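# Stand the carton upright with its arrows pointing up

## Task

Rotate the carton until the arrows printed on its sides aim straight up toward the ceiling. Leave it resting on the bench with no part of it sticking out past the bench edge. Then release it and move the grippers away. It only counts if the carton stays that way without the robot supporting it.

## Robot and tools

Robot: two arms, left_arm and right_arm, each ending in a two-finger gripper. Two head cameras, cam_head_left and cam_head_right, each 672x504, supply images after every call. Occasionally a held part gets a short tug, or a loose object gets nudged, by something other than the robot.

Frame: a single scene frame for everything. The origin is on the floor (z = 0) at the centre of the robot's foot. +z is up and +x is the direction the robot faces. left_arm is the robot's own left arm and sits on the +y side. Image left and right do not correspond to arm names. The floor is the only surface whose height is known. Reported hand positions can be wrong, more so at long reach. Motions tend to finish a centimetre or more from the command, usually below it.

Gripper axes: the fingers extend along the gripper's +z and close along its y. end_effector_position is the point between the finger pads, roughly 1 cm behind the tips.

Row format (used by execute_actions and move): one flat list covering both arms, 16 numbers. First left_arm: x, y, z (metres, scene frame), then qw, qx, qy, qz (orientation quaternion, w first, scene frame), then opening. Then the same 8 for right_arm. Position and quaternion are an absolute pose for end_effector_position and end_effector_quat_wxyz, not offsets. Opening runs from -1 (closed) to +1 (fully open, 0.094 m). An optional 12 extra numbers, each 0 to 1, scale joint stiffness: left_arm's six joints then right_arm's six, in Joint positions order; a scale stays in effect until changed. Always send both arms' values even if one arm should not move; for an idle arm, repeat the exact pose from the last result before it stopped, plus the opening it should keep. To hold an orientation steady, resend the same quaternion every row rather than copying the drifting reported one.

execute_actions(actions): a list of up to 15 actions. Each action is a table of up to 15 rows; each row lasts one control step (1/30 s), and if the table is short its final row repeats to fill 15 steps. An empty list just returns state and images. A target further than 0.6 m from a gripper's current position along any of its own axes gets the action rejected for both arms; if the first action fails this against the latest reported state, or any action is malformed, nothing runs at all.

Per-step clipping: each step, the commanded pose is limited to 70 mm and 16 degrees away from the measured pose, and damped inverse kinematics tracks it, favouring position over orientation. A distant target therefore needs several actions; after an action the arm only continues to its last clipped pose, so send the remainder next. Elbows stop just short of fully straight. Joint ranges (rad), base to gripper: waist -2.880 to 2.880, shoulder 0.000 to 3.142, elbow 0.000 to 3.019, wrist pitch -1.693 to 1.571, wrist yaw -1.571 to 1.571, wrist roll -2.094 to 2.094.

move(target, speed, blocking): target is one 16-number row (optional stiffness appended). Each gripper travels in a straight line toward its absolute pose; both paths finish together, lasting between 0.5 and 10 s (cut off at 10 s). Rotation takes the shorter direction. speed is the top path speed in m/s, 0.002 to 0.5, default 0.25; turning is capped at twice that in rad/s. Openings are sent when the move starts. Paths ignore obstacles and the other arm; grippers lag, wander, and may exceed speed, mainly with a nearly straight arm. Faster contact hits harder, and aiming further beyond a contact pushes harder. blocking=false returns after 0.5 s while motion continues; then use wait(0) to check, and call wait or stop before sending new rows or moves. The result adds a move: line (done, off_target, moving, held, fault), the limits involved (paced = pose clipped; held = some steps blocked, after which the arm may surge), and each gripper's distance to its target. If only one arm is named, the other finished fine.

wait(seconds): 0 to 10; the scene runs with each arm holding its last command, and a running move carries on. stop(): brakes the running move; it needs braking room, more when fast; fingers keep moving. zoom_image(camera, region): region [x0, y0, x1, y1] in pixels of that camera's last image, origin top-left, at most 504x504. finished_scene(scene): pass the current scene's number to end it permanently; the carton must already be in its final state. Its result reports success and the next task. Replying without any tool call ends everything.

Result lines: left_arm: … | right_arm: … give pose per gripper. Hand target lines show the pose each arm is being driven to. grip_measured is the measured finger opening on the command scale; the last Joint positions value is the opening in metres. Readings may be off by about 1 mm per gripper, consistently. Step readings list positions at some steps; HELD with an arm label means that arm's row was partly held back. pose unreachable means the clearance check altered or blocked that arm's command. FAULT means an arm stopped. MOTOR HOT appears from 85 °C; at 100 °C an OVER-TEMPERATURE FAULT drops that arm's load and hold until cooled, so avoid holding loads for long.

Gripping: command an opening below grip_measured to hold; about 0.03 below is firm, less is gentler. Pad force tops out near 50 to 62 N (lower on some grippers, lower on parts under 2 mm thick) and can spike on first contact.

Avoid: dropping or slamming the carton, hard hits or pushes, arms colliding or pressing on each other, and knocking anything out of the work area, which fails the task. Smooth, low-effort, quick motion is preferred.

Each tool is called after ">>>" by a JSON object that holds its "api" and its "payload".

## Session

>>> {"api": "execute_actions", "payload": {"actions": []}}

Scene clock: 0.00 s.
left_arm: end_effector_position=(+0.5659, -0.1502, +0.9829) grip_measured=-0.997 end_effector_quat_wxyz=(+0.065, +0.312, -0.944, +0.088) | right_arm: end_effector_position=(+0.5381, -0.7922, +0.9369) grip_measured=+1.000 end_effector_quat_wxyz=(+0.032, +0.328, -0.943, +0.049)
Joint positions: left_arm=[ 0.582  1.934  1.143  0.373 -0.765 -0.621  0.   ] | right_arm=[ 0.804  1.591  1.41  -0.005 -0.642 -1.155  0.094]
Joint velocities: left_arm=[-0.005 -0.015  0.007  0.012 -0.066 -0.007  0.   ] | right_arm=[-0.005  0.005  0.007  0.017 -0.007  0.022  0.   ]
Hand target (left_arm): +0.563, -0.150, +0.984; -0.067, -0.310, +0.944, -0.087
Hand target (right_arm): +0.538, -0.791, +0.936; -0.031, -0.327, +0.943, -0.048
Joint stiffness scale: left_arm=[1. 1. 1. 1. 1. 1.] | right_arm=[1. 1. 1. 1. 1. 1.]

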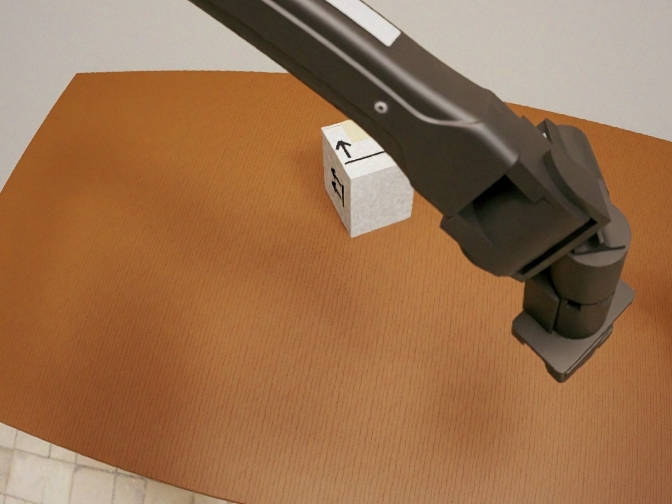

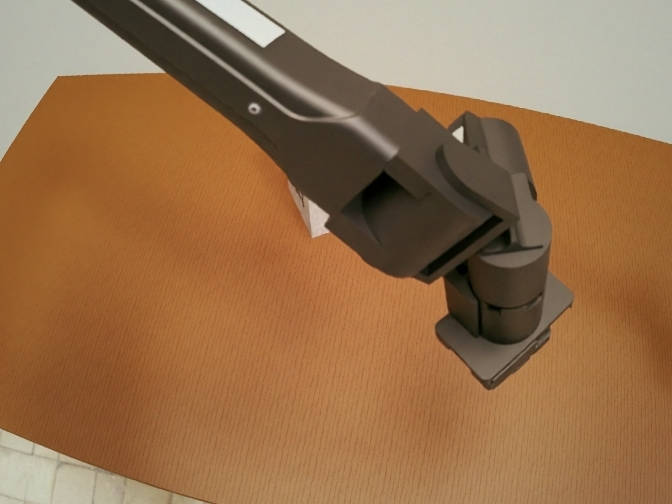

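>>> {"api": "move", "payload": {"target": [0.7,0.25,0.95,0.271,0.653,0.653,-0.271,-1,0.7,-0.25,0.95,-0.271,0.653,-0.653,-0.271,-1], "speed": 0.35}}

>>> {"api": "zoom_image", "payload": {"camera": "cam_head_left", "region": [270,70,490,260]}}

>>> {"api": "zoom_image", "payload": {"camera": "cam_head_right", "region": [230,70,450,260]}}

Scene clock: 6.70 s.
left_arm: end_effector_position=(+0.6889, +0.2367, +0.9476) grip_measured=-0.997 end_effector_quat_wxyz=(+0.269, +0.643, +0.660, -0.281) | right_arm: end_effector_position=(+0.7049, -0.2532, +0.9524) grip_measured=-0.979 end_effector_quat_wxyz=(-0.284, +0.643, -0.663, -0.257)
Joint positions: left_arm=[ 1.436  1.32   1.14  -0.283  0.615  1.956  0.   ] | right_arm=[ 1.683  1.296  1.141 -0.25  -0.642 -1.946  0.001]
Joint velocities: left_arm=[ 0.005 -0.024 -0.012  0.002  0.007 -0.037 -0.   ] | right_arm=[-0.005 -0.015 -0.027 -0.002  0.066 -0.051  0.001]
Hand target (left_arm): +0.697, +0.244, +0.954; +0.273, +0.647, +0.657, -0.272
Hand target (right_arm): +0.698, -0.252, +0.947; -0.279, +0.645, -0.661, -0.264
Off the commanded pose (left_arm): 0.017 m, 2 deg.
Off the commanded pose (right_arm): 0.006 m, 3 deg.
Joint stiffness scale: left_arm=[1. 1. 1. 1. 1. 1.] | right_arm=[1. 1. 1. 1. 1. 1.]
move: off_target (left_arm, right_arm)

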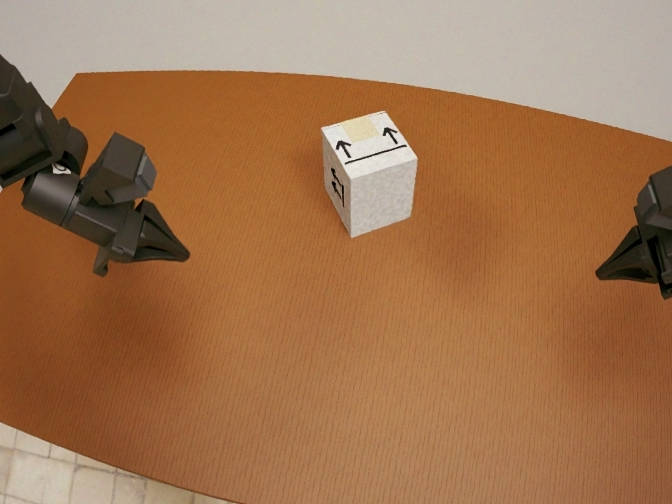

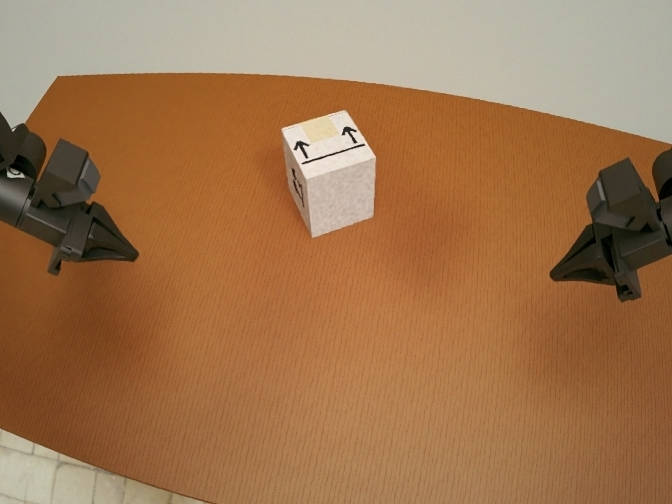

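Region (270, 70, 490, 260) of cam_head_left's 672x504 image, scaled by 2.291, with more detail than that image has; it fills the top 435 rows of this view, and the rest is white.

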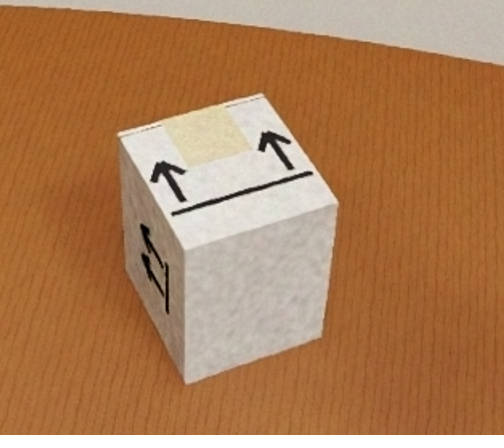

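Region (230, 70, 450, 260) of cam_head_right's 672x504 image, scaled by 2.291, with more detail than that image has; it fills the top 435 rows of this view, and the rest is white.

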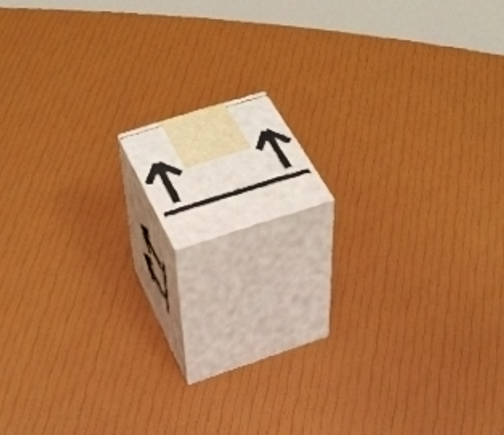

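>>> {"api": "move", "payload": {"target": [0.87,0.13,0.89,0.271,0.653,0.653,-0.271,-1,0.91,-0.11,0.89,-0.271,0.653,-0.653,-0.271,-1]}}

Scene clock: 19.23 s.
left_arm: end_effector_position=(+0.8801, +0.1452, +0.8973) grip_measured=-0.997 end_effector_quat_wxyz=(+0.277, +0.658, +0.652, -0.257) | right_arm: end_effector_position=(+0.9124, -0.1149, +0.8996) grip_measured=-0.979 end_effector_quat_wxyz=(-0.279, +0.653, -0.651, -0.267)
Joint positions: left_arm=[ 1.17   1.594  1.761 -0.533  0.358  1.864  0.   ] | right_arm=[ 2.033  1.662  1.904 -0.615 -0.315 -1.836  0.001]
Joint velocities: left_arm=[-0.015  0.015  0.012 -0.027 -0.125  0.007  0.002] | right_arm=[-0.005 -0.024 -0.012 -0.002  0.022  0.022 -0.   ]
Hand target (left_arm): +0.870, +0.132, +0.887; +0.271, +0.655, +0.652, -0.270
Hand target (right_arm): +0.911, -0.114, +0.893; -0.272, +0.649, -0.656, -0.272
Off the commanded pose (left_arm): 0.020 m, 2 deg.
Off the commanded pose (right_arm): 0.011 m, 1 deg.
Joint stiffness scale: left_arm=[1. 1. 1. 1. 1. 1.] | right_arm=[1. 1. 1. 1. 1. 1.]
move: off_target (left_arm, right_arm)

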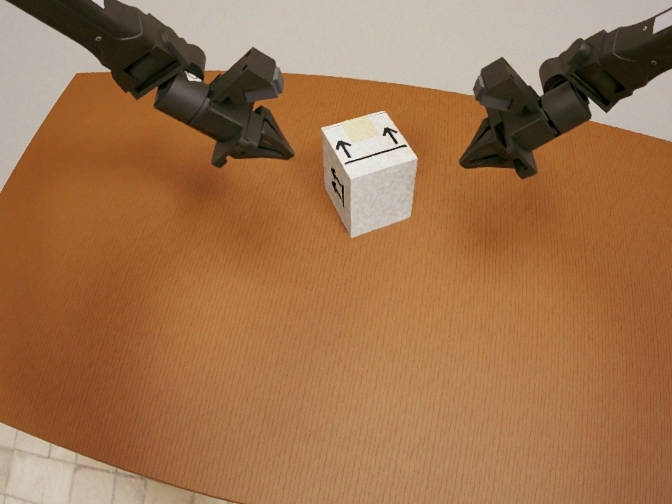

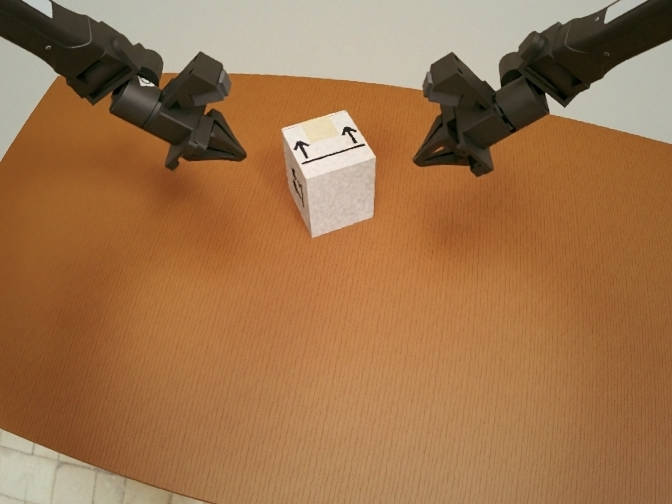

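>>> {"api": "move", "payload": {"target": [0.93,0.13,0.81,0.271,0.653,0.653,-0.271,-1,1.0,-0.09,0.81,-0.271,0.653,-0.653,-0.271,-1], "speed": 0.15}}

Scene clock: 25.10 s.
left_arm: end_effector_position=(+0.9380, +0.1271, +0.8222) grip_measured=-0.997 end_effector_quat_wxyz=(+0.278, +0.655, +0.650, -0.268) | right_arm: end_effector_position=(+0.9866, -0.0921, +0.8053) grip_measured=-0.979 end_effector_quat_wxyz=(-0.279, +0.652, -0.661, -0.246)
Joint positions: left_arm=[ 1.17   1.919  2.313 -0.779  0.372  1.864  0.   ] | right_arm=[ 2.033  2.228  2.91  -1.013 -0.293 -1.821  0.001]
Joint velocities: left_arm=[-0.024 -0.005 -0.007 -0.007  0.037 -0.007  0.001] | right_arm=[-0.005 -0.005 -0.012 -0.002 -0.007  0.022  0.   ]
Hand target (left_arm): +0.930, +0.131, +0.809; +0.271, +0.653, +0.653, -0.271
Hand target (right_arm): +0.998, -0.093, +0.814; -0.285, +0.647, -0.665, -0.240
Off the commanded pose (left_arm): 0.015 m, 1 deg.
Off the commanded pose (right_arm): 0.014 m, 3 deg.
Joint stiffness scale: left_arm=[1. 1. 1. 1. 1. 1.] | right_arm=[1. 1. 1. 1. 1. 1.]
elbow stopped short (right arm): the move would have taken joint 3 (elbow) straighter than the controller allows; a more bent joint 3 avoids this.
move: off_target (left_arm, right_arm)

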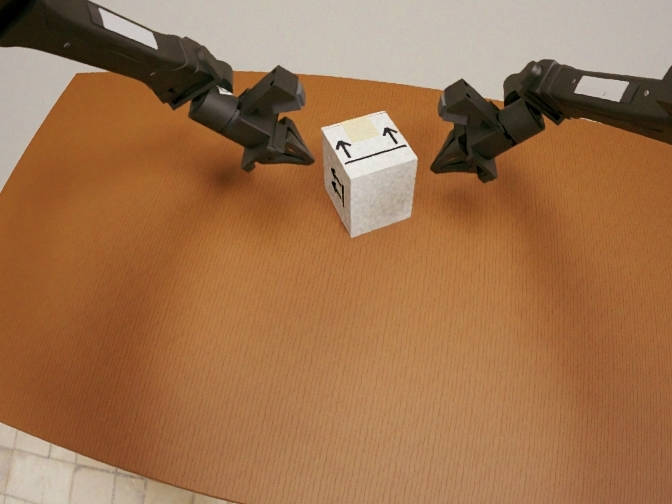

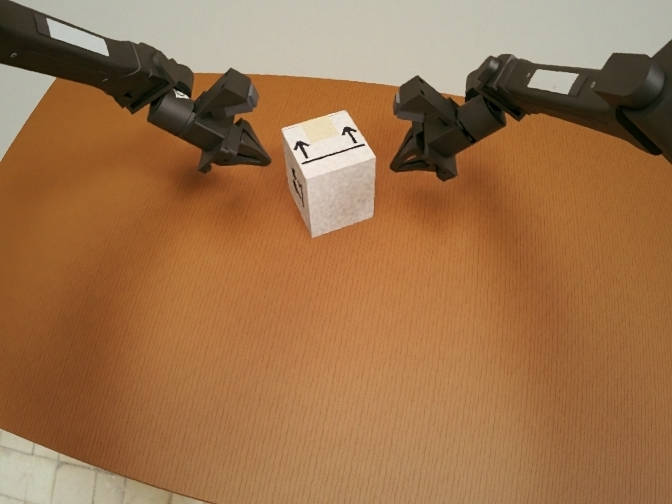

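>>> {"api": "move", "payload": {"target": [0.97,0.135,0.785,0.34,0.426,0.82,-0.177,-1,0.985,-0.085,0.79,-0.31,0.545,-0.745,-0.226,-1], "speed": 0.15}}

>>> {"api": "zoom_image", "payload": {"camera": "cam_head_left", "region": [250,70,490,260]}}

>>> {"api": "zoom_image", "payload": {"camera": "cam_head_right", "region": [210,70,450,260]}}

Scene clock: 31.27 s.
left_arm: end_effector_position=(+0.9718, +0.1236, +0.7898) grip_measured=-0.997 end_effector_quat_wxyz=(+0.342, +0.427, +0.816, -0.183) | right_arm: end_effector_position=(+0.9803, -0.0725, +0.7876) grip_measured=-0.979 end_effector_quat_wxyz=(-0.309, +0.552, -0.738, -0.233)
Joint positions: left_arm=[ 1.17   1.919  2.103 -0.125  0.369  1.256  0.   ] | right_arm=[ 2.033  2.084  2.49  -0.584 -0.34  -1.561  0.001]
Joint velocities: left_arm=[ 0.005 -0.015 -0.002  0.007 -0.095 -0.066  0.001] | right_arm=[-0.005 -0.005 -0.002  0.007  0.037  0.051 -0.001]
Hand target (left_arm): +0.970, +0.135, +0.784; +0.338, +0.424, +0.822, -0.175
Hand target (right_arm): +0.986, -0.085, +0.789; +0.310, -0.546, +0.745, +0.226
Off the commanded pose (left_arm): 0.012 m, 1 deg.
Off the commanded pose (right_arm): 0.014 m, 1 deg.
Joint stiffness scale: left_arm=[1. 1. 1. 1. 1. 1.] | right_arm=[1. 1. 1. 1. 1. 1.]
move: off_target (left_arm, right_arm)

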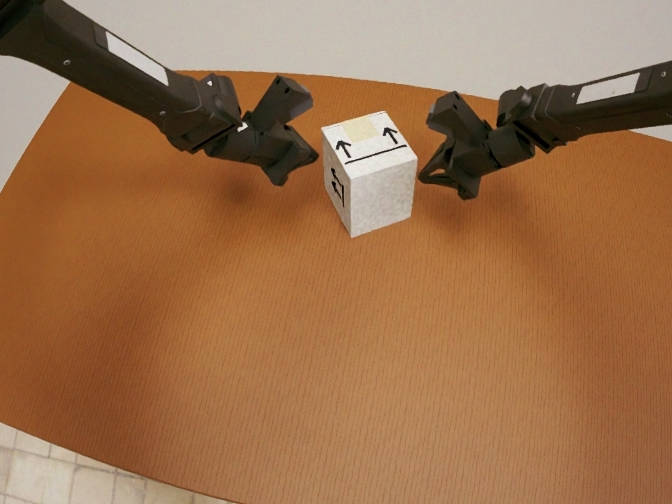

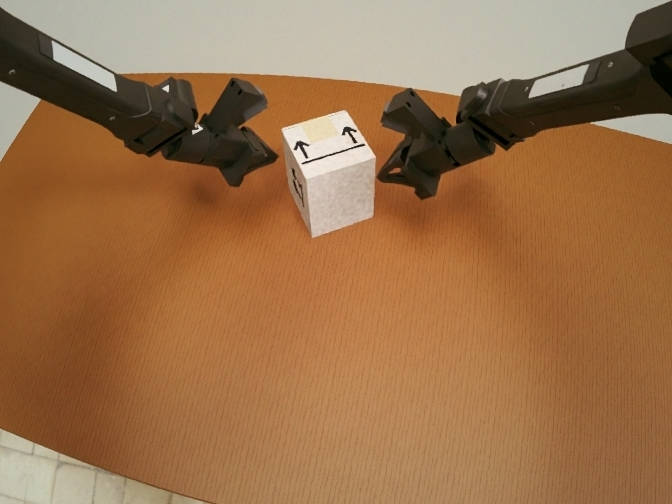

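Region (250, 70, 490, 260) of cam_head_left's 672x504 image, scaled by 2.100, with more detail than that image has; it fills the top 399 rows of this view, and the rest is white.

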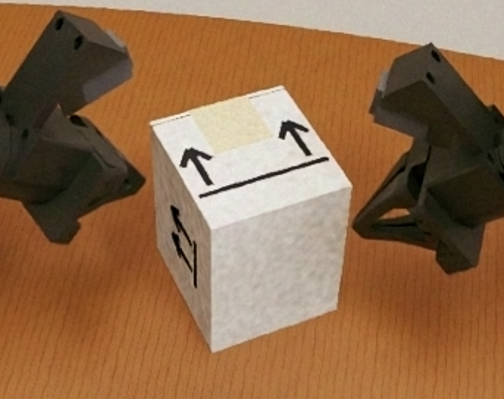

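Region (210, 70, 450, 260) of cam_head_right's 672x504 image, scaled by 2.100, with more detail than that image has; it fills the top 399 rows of this view, and the rest is white.

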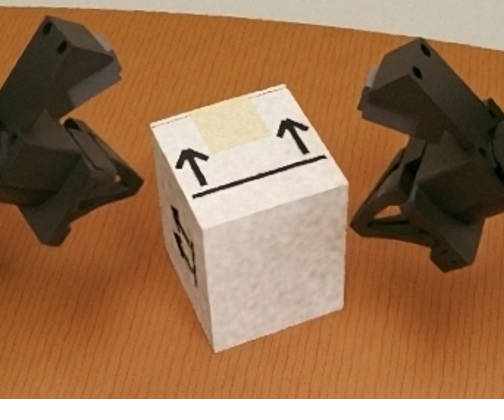

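Close in slowly.

>>> {"api": "move", "payload": {"target": [0.97,0.07,0.785,0.34,0.426,0.82,-0.177,-1,1.0,-0.05,0.79,-0.31,0.545,-0.745,-0.226,-1], "speed": 0.04}}

Scene clock: 34.30 s.
left_arm: end_effector_position=(+0.9758, +0.1044, +0.7901) grip_measured=-0.997 end_effector_quat_wxyz=(+0.334, +0.426, +0.825, -0.163) | right_arm: end_effector_position=(+1.0004, -0.0660, +0.7899) grip_measured=-0.979 end_effector_quat_wxyz=(-0.309, +0.550, -0.745, -0.217)
Joint positions: left_arm=[ 1.133  1.932  2.103 -0.095  0.287  1.253  0.   ] | right_arm=[ 2.055  2.133  2.605 -0.618 -0.296 -1.548  0.001]
Joint velocities: left_arm=[-0.015 -0.015 -0.002  0.012 -0.022  0.037 -0.001] | right_arm=[-0.024 -0.015  0.012 -0.007 -0.066  0.007 -0.001]
Hand target (left_arm): +0.969, +0.071, +0.787; +0.340, +0.426, +0.819, -0.177
Hand target (right_arm): +0.999, -0.051, +0.791; +0.311, -0.545, +0.746, +0.226
Off the commanded pose (left_arm): 0.035 m, 2 deg.
Off the commanded pose (right_arm): 0.016 m, 1 deg.
Joint stiffness scale: left_arm=[1. 1. 1. 1. 1. 1.] | right_arm=[1. 1. 1. 1. 1. 1.]
move: off_target (left_arm, right_arm)

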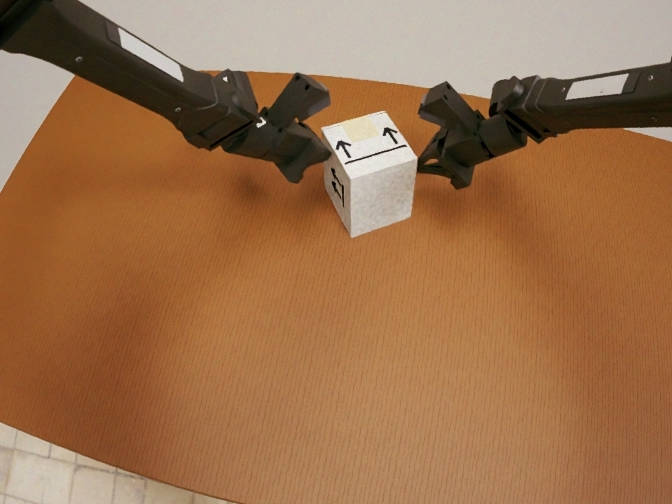

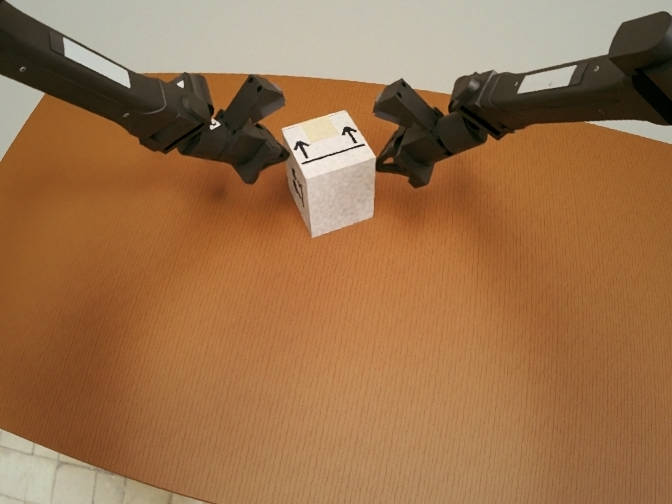

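>>> {"api": "execute_actions", "payload": {"actions": [[[0.98,0.06,0.785,0.34,0.426,0.82,-0.177,-1,0.995,-0.04,0.79,-0.31,0.545,-0.745,-0.226,-1]],[[0.985,0.045,0.785,0.34,0.426,0.82,-0.177,-1,0.99,-0.035,0.79,-0.31,0.545,-0.745,-0.226,-1]],[[0.99,0.03,0.785,0.34,0.426,0.82,-0.177,-1,0.985,-0.03,0.79,-0.31,0.545,-0.745,-0.226,-1]],[[0.99,0.02,0.785,0.34,0.426,0.82,-0.177,-1,0.985,-0.025,0.79,-0.31,0.545,-0.745,-0.226,-1]]]}}

>>> {"api": "zoom_image", "payload": {"camera": "cam_head_left", "region": [250,70,490,260]}}

Scene clock: 39.40 s.
left_arm: end_effector_position=(+1.0092, +0.0930, +0.7886) grip_measured=-0.997 end_effector_quat_wxyz=(+0.336, +0.422, +0.831, -0.133) | right_arm: end_effector_position=(+0.9912, -0.0604, +0.7830) grip_measured=-0.979 end_effector_quat_wxyz=(-0.301, +0.552, -0.750, -0.207)
Joint positions: left_arm=[ 1.097  1.996  2.243 -0.125  0.211  1.256  0.   ] | right_arm=[ 2.06   2.12   2.545 -0.564 -0.265 -1.544  0.001]
Joint velocities: left_arm=[-0.015  0.005 -0.022  0.002 -0.007  0.022 -0.001] | right_arm=[ 0.005  0.005 -0.017 -0.012 -0.007 -0.022  0.   ]
Hand target (left_arm): +0.986, +0.023, +0.790; +0.340, +0.427, +0.819, -0.176
Hand target (right_arm): +0.985, -0.026, +0.790; +0.310, -0.545, +0.746, +0.226
Off the commanded pose (left_arm): 0.076 m, 5 deg.
Off the commanded pose (right_arm): 0.037 m, 3 deg.
Joint stiffness scale: left_arm=[1. 1. 1. 1. 1. 1.] | right_arm=[1. 1. 1. 1. 1. 1.]
Step readings (end_effector_position; steps 1 to 15: 1st action; 16 to 30: 2nd action; 31 to 45: 3rd action; 46 to 60: 4th action):
0: left_arm (+0.9758, +0.1044, +0.7901) | right_arm (+1.0001, -0.0658, +0.7897)
1: left_arm (+0.9770, +0.1049, +0.7896) | right_arm (+1.0000, -0.0661, +0.7894)
2: left_arm (+0.9787, +0.1049, +0.7881) | right_arm (+1.0001, -0.0657, +0.7894)
4: left_arm (+0.9827, +0.1046, +0.7869) | right_arm (+1.0002, -0.0652, +0.7896)
8: left_arm (+0.9859, +0.1039, +0.7868) | right_arm (+1.0006, -0.0650, +0.7897)
15: left_arm (+0.9861, +0.1039, +0.7868) | right_arm (+1.0006, -0.0650, +0.7897)
16: left_arm (+0.9865, +0.1038, +0.7863) | right_arm (+1.0001, -0.0644, +0.7891)
17: left_arm (+0.9877, +0.1035, +0.7855) | right_arm (+1.0005, -0.0643, +0.7888)
19: left_arm (+0.9911, +0.1024, +0.7855) | right_arm (+1.0002, -0.0641, +0.7877)
23: left_arm (+0.9949, +0.1015, +0.7857) | right_arm (+0.9989, -0.0635, +0.7869)
30: left_arm (+0.9952, +0.1015, +0.7857) | right_arm (+0.9988, -0.0634, +0.7868)
31: left_arm (+0.9956, +0.1012, +0.7854) | right_arm (+0.9975, -0.0628, +0.7860)
32: left_arm (+0.9965, +0.1006, +0.7849) | right_arm (+0.9975, -0.0631, +0.7862)
34: left_arm (+1.0002, +0.0990, +0.7856) | right_arm (+0.9956, -0.0626, +0.7855)
38: left_arm (+1.0052, +0.0959, +0.7873) | right_arm (+0.9923, -0.0610, +0.7839)
45: left_arm (+1.0071, +0.0950, +0.7883) | right_arm (+0.9910, -0.0603, +0.7833)
46: left_arm (+1.0070, +0.0946, +0.7882) | right_arm (+0.9911, -0.0603, +0.7833)
47: left_arm (+1.0070, +0.0946, +0.7880) | right_arm (+0.9912, -0.0603, +0.7832)
49: left_arm (+1.0079, +0.0938, +0.7884) | right_arm (+0.9912, -0.0603, +0.7831)
53: left_arm (+1.0089, +0.0929, +0.7886) | right_arm (+0.9912, -0.0604, +0.7830)
60: end_effector_position above

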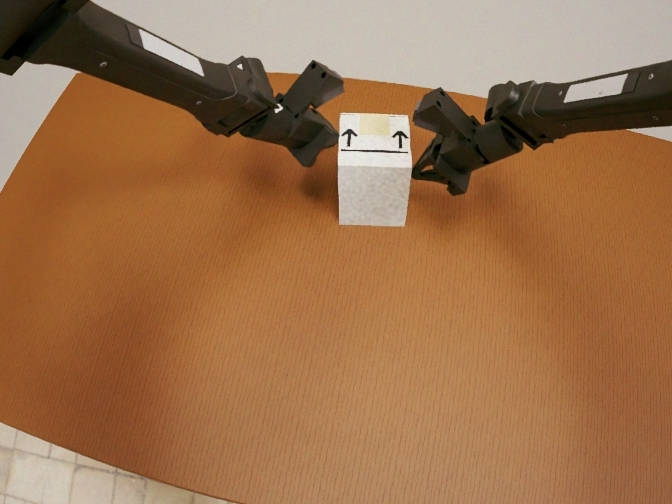

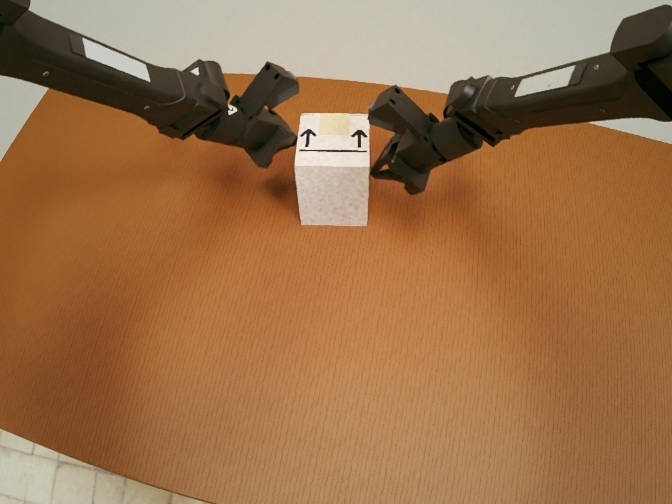

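Region (250, 70, 490, 260) of cam_head_left's 672x504 image, scaled by 2.100, with more detail than that image has; it fills the top 399 rows of this view, and the rest is white.

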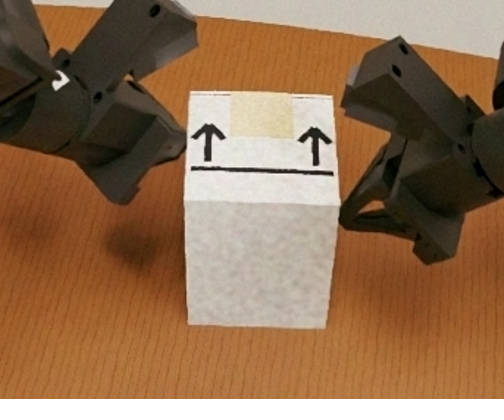

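>>> {"api": "move", "payload": {"target": [0.98,0.12,0.80,0.34,0.426,0.82,-0.177,-1,1.0,-0.09,0.80,-0.34,0.426,-0.82,-0.177,-1], "speed": 0.15}}

>>> {"api": "move", "payload": {"target": [0.97,0.06,0.81,0.34,0.426,0.82,-0.177,-1,1.02,-0.03,0.815,-0.34,0.426,-0.82,-0.177,-1], "speed": 0.04}}

>>> {"api": "zoom_image", "payload": {"camera": "cam_head_left", "region": [250,70,490,260]}}

Scene clock: 43.53 s.
left_arm: end_effector_position=(+0.9655, +0.0947, +0.7915) grip_measured=-0.997 end_effector_quat_wxyz=(+0.335, +0.427, +0.818, -0.191) | right_arm: end_effector_position=(+0.9964, -0.0754, +0.8004) grip_measured=-0.979 end_effector_quat_wxyz=(+0.339, -0.435, +0.813, +0.185)
Joint positions: left_arm=[ 1.134  1.933  2.095 -0.123  0.332  1.256  0.   ] | right_arm=[ 2.051  1.978  2.223 -0.2   -0.289 -1.277  0.001]
Joint velocities: left_arm=[-0.005 -0.005 -0.002  0.007  0.11   0.022 -0.   ] | right_arm=[-0.005 -0.015 -0.017  0.002 -0.037  0.051 -0.001]
Hand target (left_arm): +0.980, +0.119, +0.801; +0.340, +0.426, +0.820, -0.177
Hand target (right_arm): +1.000, -0.089, +0.800; +0.340, -0.428, +0.819, +0.177
Off the commanded pose (left_arm): 0.030 m, 2 deg.
Off the commanded pose (right_arm): 0.015 m, 2 deg.
Joint stiffness scale: left_arm=[1. 1. 1. 1. 1. 1.] | right_arm=[1. 1. 1. 1. 1. 1.]
move: off_target (left_arm, right_arm)

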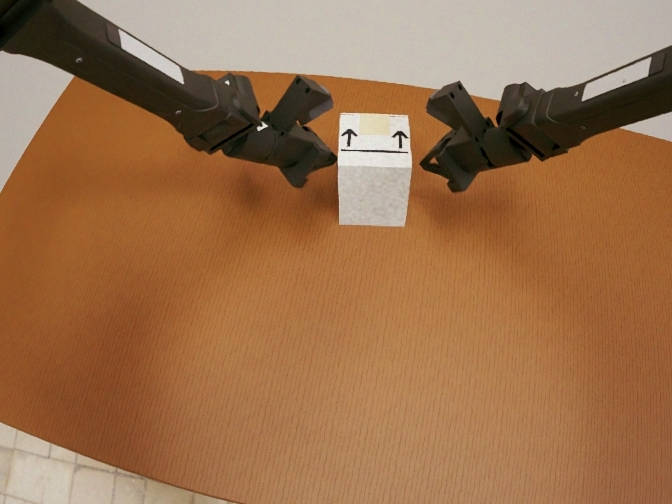

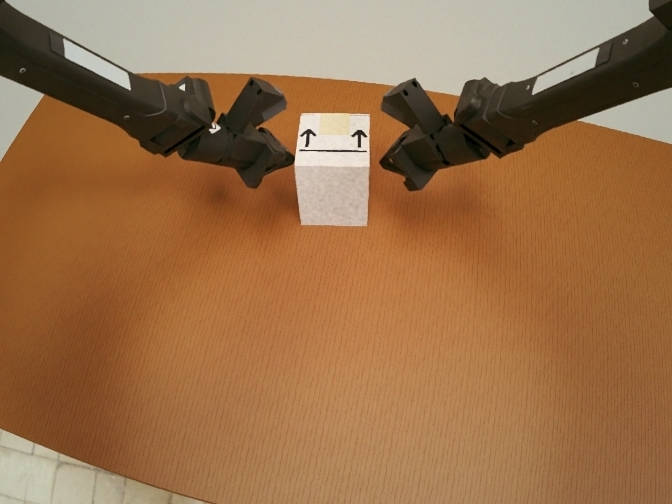

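Scene clock: 45.10 s.
left_arm: end_effector_position=(+0.9574, +0.0933, +0.7843) grip_measured=-0.997 end_effector_quat_wxyz=(+0.320, +0.428, +0.830, -0.162) | right_arm: end_effector_position=(+1.0211, -0.0605, +0.8119) grip_measured=-0.979 end_effector_quat_wxyz=(+0.336, -0.431, +0.823, +0.158)
Joint positions: left_arm=[ 1.123  1.932  2.057 -0.068  0.255  1.256  0.   ] | right_arm=[ 2.098  1.997  2.283 -0.206 -0.196 -1.274  0.001]
Joint velocities: left_arm=[-0.005 -0.024 -0.002 -0.007 -0.037 -0.007  0.001] | right_arm=[ 0.005 -0.015  0.002 -0.012 -0.037 -0.007 -0.001]
Hand target (left_arm): +0.970, +0.061, +0.810; +0.340, +0.426, +0.820, -0.177
Hand target (right_arm): +1.019, -0.031, +0.816; +0.340, -0.425, +0.820, +0.177
Off the commanded pose (left_arm): 0.044 m, 3 deg.
Off the commanded pose (right_arm): 0.031 m, 2 deg.
Joint stiffness scale: left_arm=[1. 1. 1. 1. 1. 1.] | right_arm=[1. 1. 1. 1. 1. 1.]
move: off_target (left_arm, right_arm)

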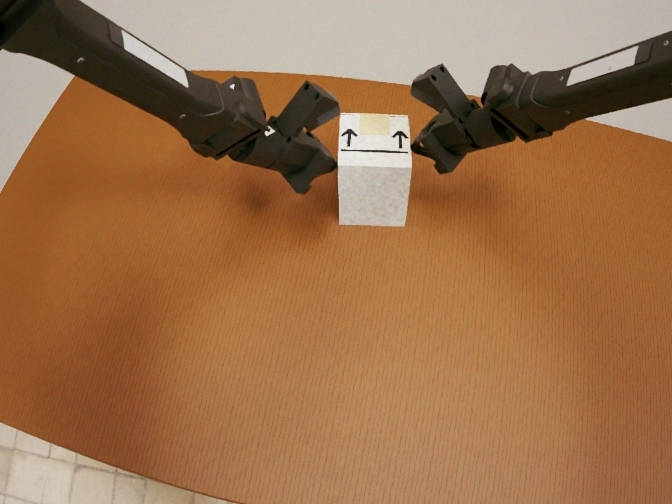

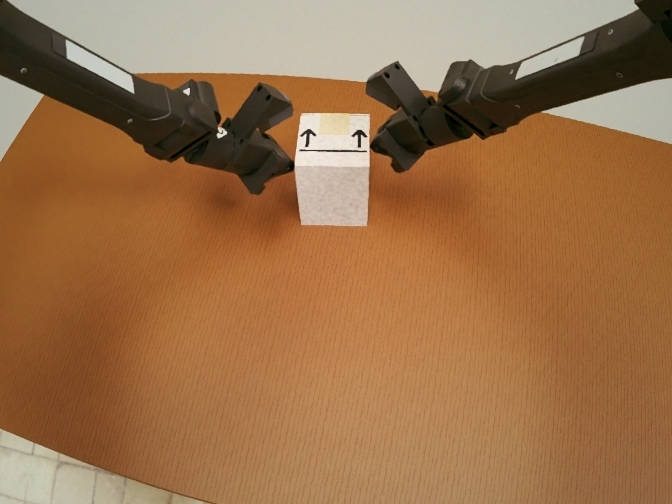

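Region (250, 70, 490, 260) of cam_head_left's 672x504 image, scaled by 2.100, with more detail than that image has; it fills the top 399 rows of this view, and the rest is white.

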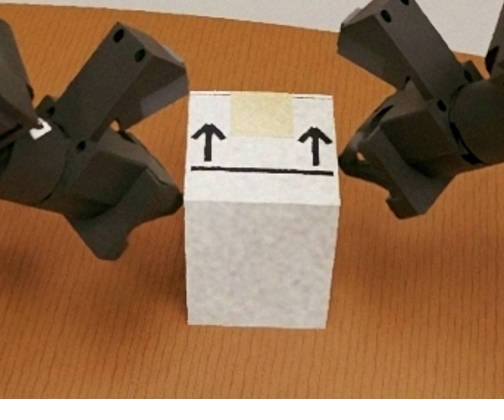

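Left needs repositioning (higher, further).

>>> {"api": "execute_actions", "payload": {"actions": [[[0.97,0.13,0.81,0.34,0.426,0.82,-0.177,-1,1.02,-0.055,0.815,-0.34,0.426,-0.82,-0.177,-1]],[[0.99,0.135,0.83,0.34,0.426,0.82,-0.177,-1,1.02,-0.055,0.815,-0.34,0.426,-0.82,-0.177,-1]],[[0.985,0.105,0.82,0.34,0.426,0.82,-0.177,-1,1.02,-0.055,0.815,-0.34,0.426,-0.82,-0.177,-1]],[[0.98,0.085,0.815,0.34,0.426,0.82,-0.177,-1,1.02,-0.05,0.815,-0.34,0.426,-0.82,-0.177,-1]],[[0.98,0.065,0.815,0.34,0.426,0.82,-0.177,-1,1.02,-0.035,0.815,-0.34,0.426,-0.82,-0.177,-1]],[[0.98,0.05,0.815,0.34,0.426,0.82,-0.177,-1,1.02,-0.025,0.82,-0.34,0.426,-0.82,-0.177,-1]]]}}

>>> {"api": "zoom_image", "payload": {"camera": "cam_head_left", "region": [250,70,490,260]}}

Scene clock: 53.50 s.
left_arm: end_effector_position=(+0.9833, +0.0713, +0.8207) grip_measured=-0.997 end_effector_quat_wxyz=(+0.336, +0.425, +0.823, -0.172) | right_arm: end_effector_position=(+1.0229, -0.0585, +0.8143) grip_measured=-0.980 end_effector_quat_wxyz=(+0.333, -0.430, +0.824, +0.156)
Joint positions: left_arm=[ 1.07   1.895  2.053 -0.091  0.242  1.256  0.   ] | right_arm=[ 2.104  1.996  2.285 -0.21  -0.183 -1.272  0.001]
Joint velocities: left_arm=[-0.015  0.005 -0.002 -0.007 -0.081 -0.022  0.   ] | right_arm=[ 0.005 -0.015 -0.012  0.012 -0.037  0.11  -0.   ]
Hand target (left_arm): +0.979, +0.051, +0.816; +0.340, +0.426, +0.820, -0.177
Hand target (right_arm): +1.019, -0.026, +0.821; +0.340, -0.425, +0.820, +0.177
Off the commanded pose (left_arm): 0.022 m, 1 deg.
Off the commanded pose (right_arm): 0.034 m, 3 deg.
Joint stiffness scale: left_arm=[1. 1. 1. 1. 1. 1.] | right_arm=[1. 1. 1. 1. 1. 1.]
Step readings (end_effector_position; steps 1 to 15: 1st action; 16 to 30: 2nd action; 31 to 45: 3rd action; 46 to 60: 4th action; 61 to 75: 5th action; 76 to 90: 6th action):
0: left_arm (+0.9574, +0.0933, +0.7843) | right_arm (+1.0212, -0.0606, +0.8120)
1: left_arm (+0.9575, +0.0933, +0.7868) | right_arm (+1.0212, -0.0603, +0.8123)
2: left_arm (+0.9543, +0.0932, +0.7897) | right_arm (+1.0216, -0.0612, +0.8129)
4: left_arm (+0.9500, +0.0979, +0.7924) | right_arm (+1.0213, -0.0610, +0.8134)
8: left_arm (+0.9529, +0.1079, +0.7961) | right_arm (+1.0213, -0.0610, +0.8134)
15: left_arm (+0.9603, +0.1128, +0.8019) | right_arm (+1.0213, -0.0610, +0.8134)
16: left_arm (+0.9597, +0.1132, +0.8022) | right_arm (+1.0213, -0.0610, +0.8134)
17: left_arm (+0.9579, +0.1131, +0.8025) | right_arm (+1.0213, -0.0610, +0.8134)
19: left_arm (+0.9571, +0.1136, +0.8037) | right_arm (+1.0213, -0.0610, +0.8134)
23: left_arm (+0.9620, +0.1172, +0.8085) | right_arm (+1.0213, -0.0610, +0.8134)
30: left_arm (+0.9690, +0.1219, +0.8142) | right_arm (+1.0213, -0.0610, +0.8134)
31: left_arm (+0.9695, +0.1232, +0.8131) | right_arm (+1.0213, -0.0610, +0.8134)
32: left_arm (+0.9703, +0.1244, +0.8124) | right_arm (+1.0213, -0.0610, +0.8134)
34: left_arm (+0.9723, +0.1236, +0.8134) | right_arm (+1.0213, -0.0610, +0.8134)
38: left_arm (+0.9768, +0.1198, +0.8171) | right_arm (+1.0213, -0.0610, +0.8134)
45: left_arm (+0.9790, +0.1176, +0.8192) | right_arm (+1.0213, -0.0610, +0.8134)
46: left_arm (+0.9798, +0.1184, +0.8187) | right_arm (+1.0213, -0.0610, +0.8133)
47: left_arm (+0.9807, +0.1187, +0.8181) | right_arm (+1.0213, -0.0611, +0.8133)
49: left_arm (+0.9826, +0.1166, +0.8193) | right_arm (+1.0213, -0.0611, +0.8133)
53: left_arm (+0.9845, +0.1090, +0.8230) | right_arm (+1.0213, -0.0611, +0.8133)
60: left_arm (+0.9836, +0.1042, +0.8235) | right_arm (+1.0213, -0.0611, +0.8133)
61: left_arm (+0.9831, +0.1042, +0.8221) | right_arm (+1.0216, -0.0617, +0.8129)
62: left_arm (+0.9839, +0.1045, +0.8211) | right_arm (+1.0219, -0.0616, +0.8131)
64: left_arm (+0.9845, +0.1004, +0.8209) | right_arm (+1.0221, -0.0613, +0.8131)
68: left_arm (+0.9834, +0.0887, +0.8220) | right_arm (+1.0221, -0.0613, +0.8131)
75: left_arm (+0.9808, +0.0816, +0.8201) | right_arm (+1.0221, -0.0613, +0.8131)
76: left_arm (+0.9808, +0.0821, +0.8191) | right_arm (+1.0221, -0.0612, +0.8129)
77: left_arm (+0.9816, +0.0822, +0.8186) | right_arm (+1.0222, -0.0610, +0.8129)
79: left_arm (+0.9828, +0.0804, +0.8189) | right_arm (+1.0226, -0.0597, +0.8135)
83: left_arm (+0.9836, +0.0746, +0.8207) | right_arm (+1.0229, -0.0585, +0.8143)
90: end_effector_position above

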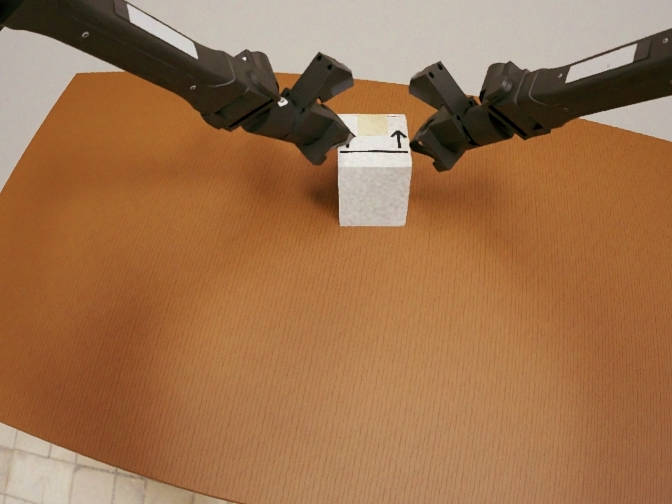

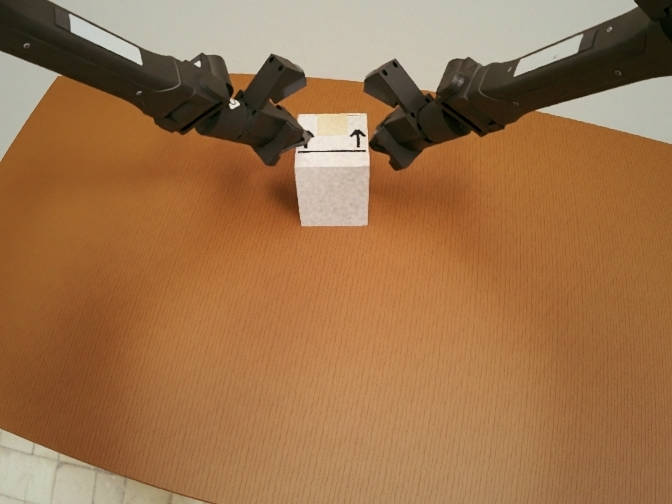

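Region (250, 70, 490, 260) of cam_head_left's 672x504 image, scaled by 2.100, with more detail than that image has; it fills the top 399 rows of this view, and the rest is white.

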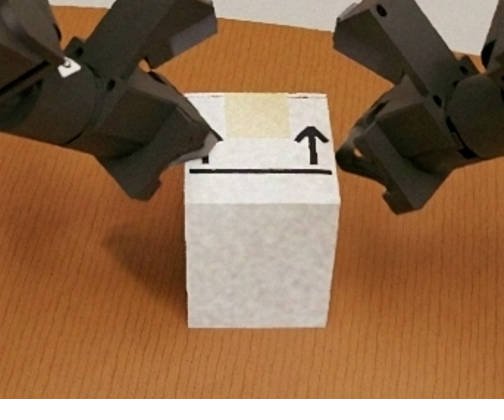

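>>> {"api": "execute_actions", "payload": {"actions": [[[0.985,0.115,0.82,0.34,0.426,0.82,-0.177,-1,1.02,-0.075,0.815,-0.34,0.426,-0.82,-0.177,-1]],[[0.985,0.14,0.80,0.34,0.426,0.82,-0.177,-1,1.025,-0.09,0.80,-0.34,0.426,-0.82,-0.177,-1]],[[0.985,0.12,0.775,0.34,0.426,0.82,-0.177,-1,1.025,-0.075,0.782,-0.34,0.426,-0.82,-0.177,-1]],[[0.985,0.095,0.775,0.34,0.426,0.82,-0.177,-1,1.025,-0.06,0.785,-0.34,0.426,-0.82,-0.177,-1]],[[0.985,0.075,0.775,0.34,0.426,0.82,-0.177,-1,1.025,-0.045,0.788,-0.34,0.426,-0.82,-0.177,-1]],[[0.985,0.05,0.778,0.34,0.426,0.82,-0.177,-1,1.025,-0.025,0.79,-0.34,0.426,-0.82,-0.177,-1]]]}}

>>> {"api": "zoom_image", "payload": {"camera": "cam_head_left", "region": [250,70,490,260]}}

Scene clock: 60.27 s.
left_arm: end_effector_position=(+0.9917, +0.0984, +0.7802) grip_measured=-0.997 end_effector_quat_wxyz=(+0.330, +0.426, +0.828, -0.155) | right_arm: end_effector_position=(+1.0230, -0.0558, +0.7866) grip_measured=-0.980 end_effector_quat_wxyz=(+0.327, -0.432, +0.824, +0.165)
Joint positions: left_arm=[ 1.121  1.991  2.22  -0.147  0.257  1.256  0.   ] | right_arm=[ 2.087  2.104  2.463 -0.3   -0.204 -1.27   0.001]
Joint velocities: left_arm=[-0.005 -0.015 -0.002 -0.012 -0.037 -0.051 -0.001] | right_arm=[-0.024  0.005  0.012 -0.012  0.022  0.022  0.001]
Hand target (left_arm): +0.983, +0.051, +0.781; +0.340, +0.426, +0.819, -0.177
Hand target (right_arm): +1.023, -0.026, +0.792; +0.340, -0.425, +0.820, +0.177
Off the commanded pose (left_arm): 0.049 m, 3 deg.
Off the commanded pose (right_arm): 0.031 m, 2 deg.
Joint stiffness scale: left_arm=[1. 1. 1. 1. 1. 1.] | right_arm=[1. 1. 1. 1. 1. 1.]
Step readings (end_effector_position; steps 1 to 15: 1st action; 16 to 30: 2nd action; 31 to 45: 3rd action; 46 to 60: 4th action; 61 to 75: 5th action; 76 to 90: 6th action):
0: left_arm (+0.9837, +0.0714, +0.8207) | right_arm (+1.0229, -0.0585, +0.8143)
1: left_arm (+0.9831, +0.0692, +0.8228) | right_arm (+1.0230, -0.0576, +0.8158)
2: left_arm (+0.9817, +0.0676, +0.8245) | right_arm (+1.0227, -0.0566, +0.8174)
4: left_arm (+0.9777, +0.0724, +0.8215) | right_arm (+1.0221, -0.0602, +0.8167)
8: left_arm (+0.9747, +0.0826, +0.8176) | right_arm (+1.0218, -0.0664, +0.8146)
15: left_arm (+0.9764, +0.0869, +0.8177) | right_arm (+1.0222, -0.0671, +0.8148)
16: left_arm (+0.9770, +0.0876, +0.8187) | right_arm (+1.0223, -0.0667, +0.8157)
17: left_arm (+0.9769, +0.0884, +0.8191) | right_arm (+1.0223, -0.0662, +0.8158)
19: left_arm (+0.9776, +0.0987, +0.8153) | right_arm (+1.0234, -0.0703, +0.8146)
23: left_arm (+0.9794, +0.1256, +0.8051) | right_arm (+1.0262, -0.0826, +0.8112)
30: left_arm (+0.9799, +0.1379, +0.8008) | right_arm (+1.0274, -0.0890, +0.8094)
31: left_arm (+0.9816, +0.1381, +0.7998) | right_arm (+1.0288, -0.0891, +0.8086)
32: left_arm (+0.9867, +0.1390, +0.7975) | right_arm (+1.0326, -0.0891, +0.8065)
34: left_arm (+0.9951, +0.1399, +0.7934) | right_arm (+1.0377, -0.0886, +0.8025)
38: left_arm (+0.9955, +0.1381, +0.7888) | right_arm (+1.0312, -0.0818, +0.7932)
45: left_arm (+0.9900, +0.1345, +0.7843) | right_arm (+1.0161, -0.0710, +0.7808)
46: left_arm (+0.9892, +0.1348, +0.7825) | right_arm (+1.0150, -0.0708, +0.7793)
47: left_arm (+0.9892, +0.1349, +0.7815) | right_arm (+1.0147, -0.0712, +0.7785)
49: left_arm (+0.9888, +0.1311, +0.7815) | right_arm (+1.0146, -0.0703, +0.7786)
53: left_arm (+0.9886, +0.1192, +0.7831) | right_arm (+1.0157, -0.0671, +0.7807)
60: left_arm (+0.9878, +0.1112, +0.7822) | right_arm (+1.0163, -0.0649, +0.7820)
61: left_arm (+0.9873, +0.1116, +0.7807) | right_arm (+1.0163, -0.0653, +0.7815)
62: left_arm (+0.9874, +0.1120, +0.7798) | right_arm (+1.0163, -0.0656, +0.7810)
64: left_arm (+0.9880, +0.1091, +0.7802) | right_arm (+1.0169, -0.0632, +0.7824)
68: left_arm (+0.9881, +0.0999, +0.7817) | right_arm (+1.0189, -0.0568, +0.7863)
75: left_arm (+0.9899, +0.0998, +0.7816) | right_arm (+1.0212, -0.0571, +0.7877)
76: left_arm (+0.9903, +0.0999, +0.7809) | right_arm (+1.0208, -0.0569, +0.7870)
77: left_arm (+0.9908, +0.1001, +0.7804) | right_arm (+1.0213, -0.0568, +0.7868)
79: left_arm (+0.9917, +0.0984, +0.7804) | right_arm (+1.0219, -0.0559, +0.7866)
83: left_arm (+0.9917, +0.0984, +0.7802) | right_arm (+1.0229, -0.0559, +0.7867)
90: end_effector_position above

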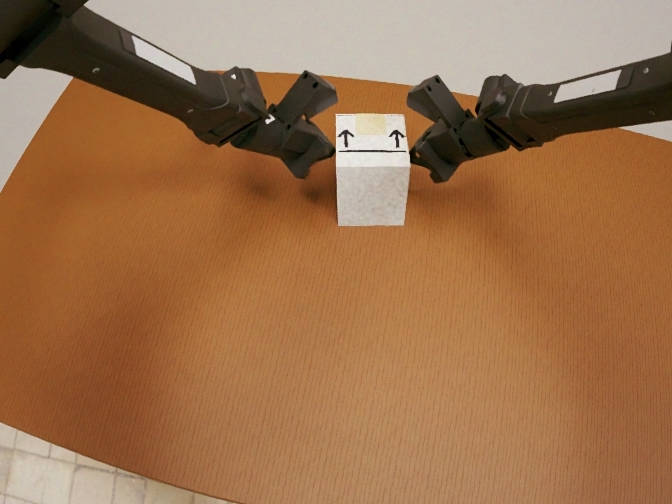

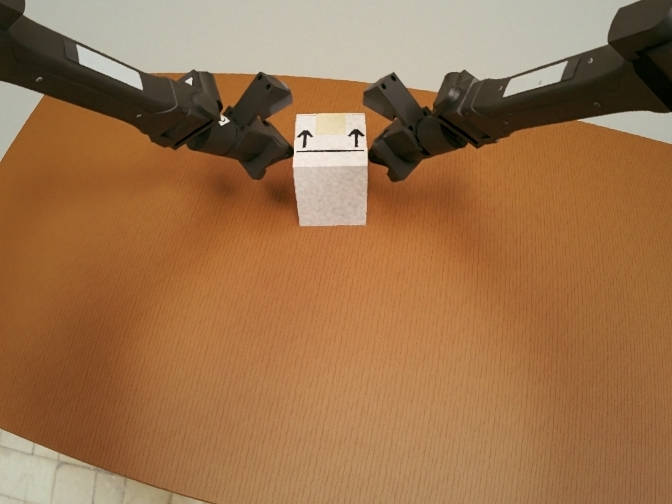

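Region (250, 70, 490, 260) of cam_head_left's 672x504 image, scaled by 2.100, with more detail than that image has; it fills the top 399 rows of this view, and the rest is white.

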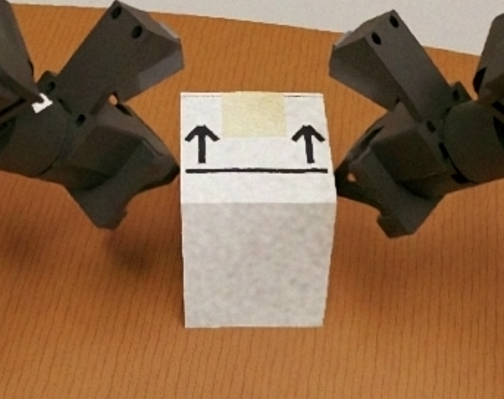

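>>> {"api": "execute_actions", "payload": {"actions": [[[0.972,0.05,0.785,0.34,0.426,0.82,-0.177,-1,1.008,-0.025,0.795,-0.34,0.426,-0.82,-0.177,-1]],[[0.957,0.05,0.79,0.34,0.426,0.82,-0.177,-1,0.993,-0.025,0.80,-0.34,0.426,-0.82,-0.177,-1]],[[0.942,0.05,0.794,0.34,0.426,0.82,-0.177,-1,0.978,-0.025,0.804,-0.34,0.426,-0.82,-0.177,-1]],[[0.927,0.05,0.796,0.34,0.426,0.82,-0.177,-1,0.963,-0.025,0.806,-0.34,0.426,-0.82,-0.177,-1]]]}}

Scene clock: 67.03 s.
left_arm: end_effector_position=(+0.9329, +0.0839, +0.7833) grip_measured=-0.997 end_effector_quat_wxyz=(+0.331, +0.426, +0.828, -0.151) | right_arm: end_effector_position=(+0.9838, -0.0635, +0.8018) grip_measured=-0.980 end_effector_quat_wxyz=(+0.340, -0.427, +0.826, +0.141)
Joint positions: left_arm=[1.121 1.916 1.945 0.06  0.253 1.256 0.   ] | right_arm=[ 2.079  1.95   2.094 -0.034 -0.197 -1.27   0.001]
Joint velocities: left_arm=[ 0.005 -0.005 -0.002 -0.002 -0.007  0.007 -0.001] | right_arm=[ 0.005 -0.015  0.007  0.012  0.051 -0.037 -0.001]
Hand target (left_arm): +0.927, +0.050, +0.796; +0.340, +0.426, +0.819, -0.177
Hand target (right_arm): +0.964, -0.025, +0.805; +0.340, -0.425, +0.820, +0.177
Off the commanded pose (left_arm): 0.037 m, 3 deg.
Off the commanded pose (right_arm): 0.044 m, 4 deg.
Joint stiffness scale: left_arm=[1. 1. 1. 1. 1. 1.] | right_arm=[1. 1. 1. 1. 1. 1.]
Step readings (end_effector_position; steps 1 to 15: 1st action; 16 to 30: 2nd action; 31 to 45: 3rd action; 46 to 60: 4th action):
0: left_arm (+0.9917, +0.0984, +0.7802) | right_arm (+1.0230, -0.0558, +0.7866)
1: left_arm (+0.9898, +0.0975, +0.7795) | right_arm (+1.0211, -0.0549, +0.7859)
2: left_arm (+0.9894, +0.0976, +0.7797) | right_arm (+1.0208, -0.0556, +0.7873)
4: left_arm (+0.9873, +0.0968, +0.7785) | right_arm (+1.0181, -0.0552, +0.7876)
8: left_arm (+0.9860, +0.0963, +0.7777) | right_arm (+1.0177, -0.0555, +0.7878)
15: left_arm (+0.9859, +0.0963, +0.7777) | right_arm (+1.0177, -0.0556, +0.7878)
16: left_arm (+0.9840, +0.0958, +0.7778) | right_arm (+1.0154, -0.0549, +0.7878)
17: left_arm (+0.9813, +0.0958, +0.7793) | right_arm (+1.0129, -0.0556, +0.7898)
19: left_arm (+0.9742, +0.0942, +0.7798) | right_arm (+1.0079, -0.0563, +0.7916)
23: left_arm (+0.9686, +0.0924, +0.7794) | right_arm (+1.0058, -0.0580, +0.7930)
30: left_arm (+0.9682, +0.0922, +0.7793) | right_arm (+1.0059, -0.0581, +0.7931)
31: left_arm (+0.9666, +0.0919, +0.7796) | right_arm (+1.0036, -0.0575, +0.7931)
32: left_arm (+0.9634, +0.0918, +0.7810) | right_arm (+1.0017, -0.0583, +0.7954)
34: left_arm (+0.9564, +0.0905, +0.7821) | right_arm (+0.9968, -0.0586, +0.7974)
38: left_arm (+0.9497, +0.0882, +0.7813) | right_arm (+0.9944, -0.0610, +0.7980)
45: left_arm (+0.9495, +0.0881, +0.7813) | right_arm (+0.9942, -0.0609, +0.7980)
46: left_arm (+0.9480, +0.0876, +0.7815) | right_arm (+0.9924, -0.0607, +0.7980)
47: left_arm (+0.9454, +0.0876, +0.7829) | right_arm (+0.9908, -0.0614, +0.8000)
49: left_arm (+0.9387, +0.0860, +0.7837) | right_arm (+0.9863, -0.0615, +0.8017)
53: left_arm (+0.9331, +0.0840, +0.7833) | right_arm (+0.9839, -0.0635, +0.8019)
60: end_effector_position above

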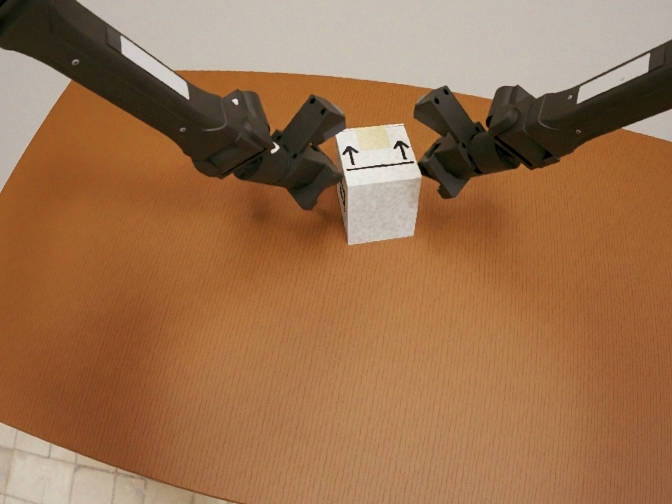

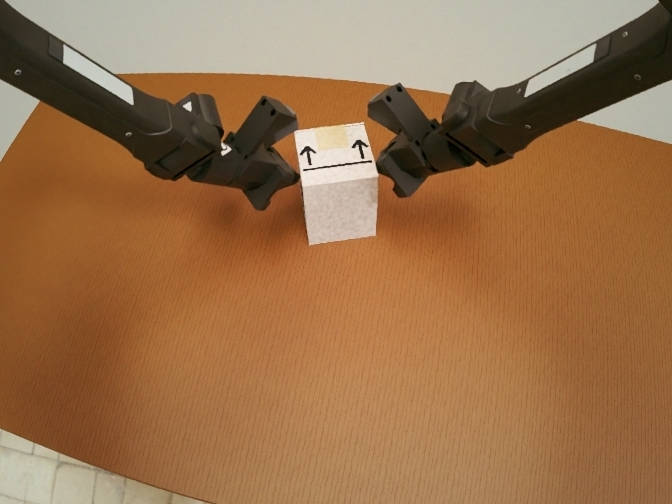

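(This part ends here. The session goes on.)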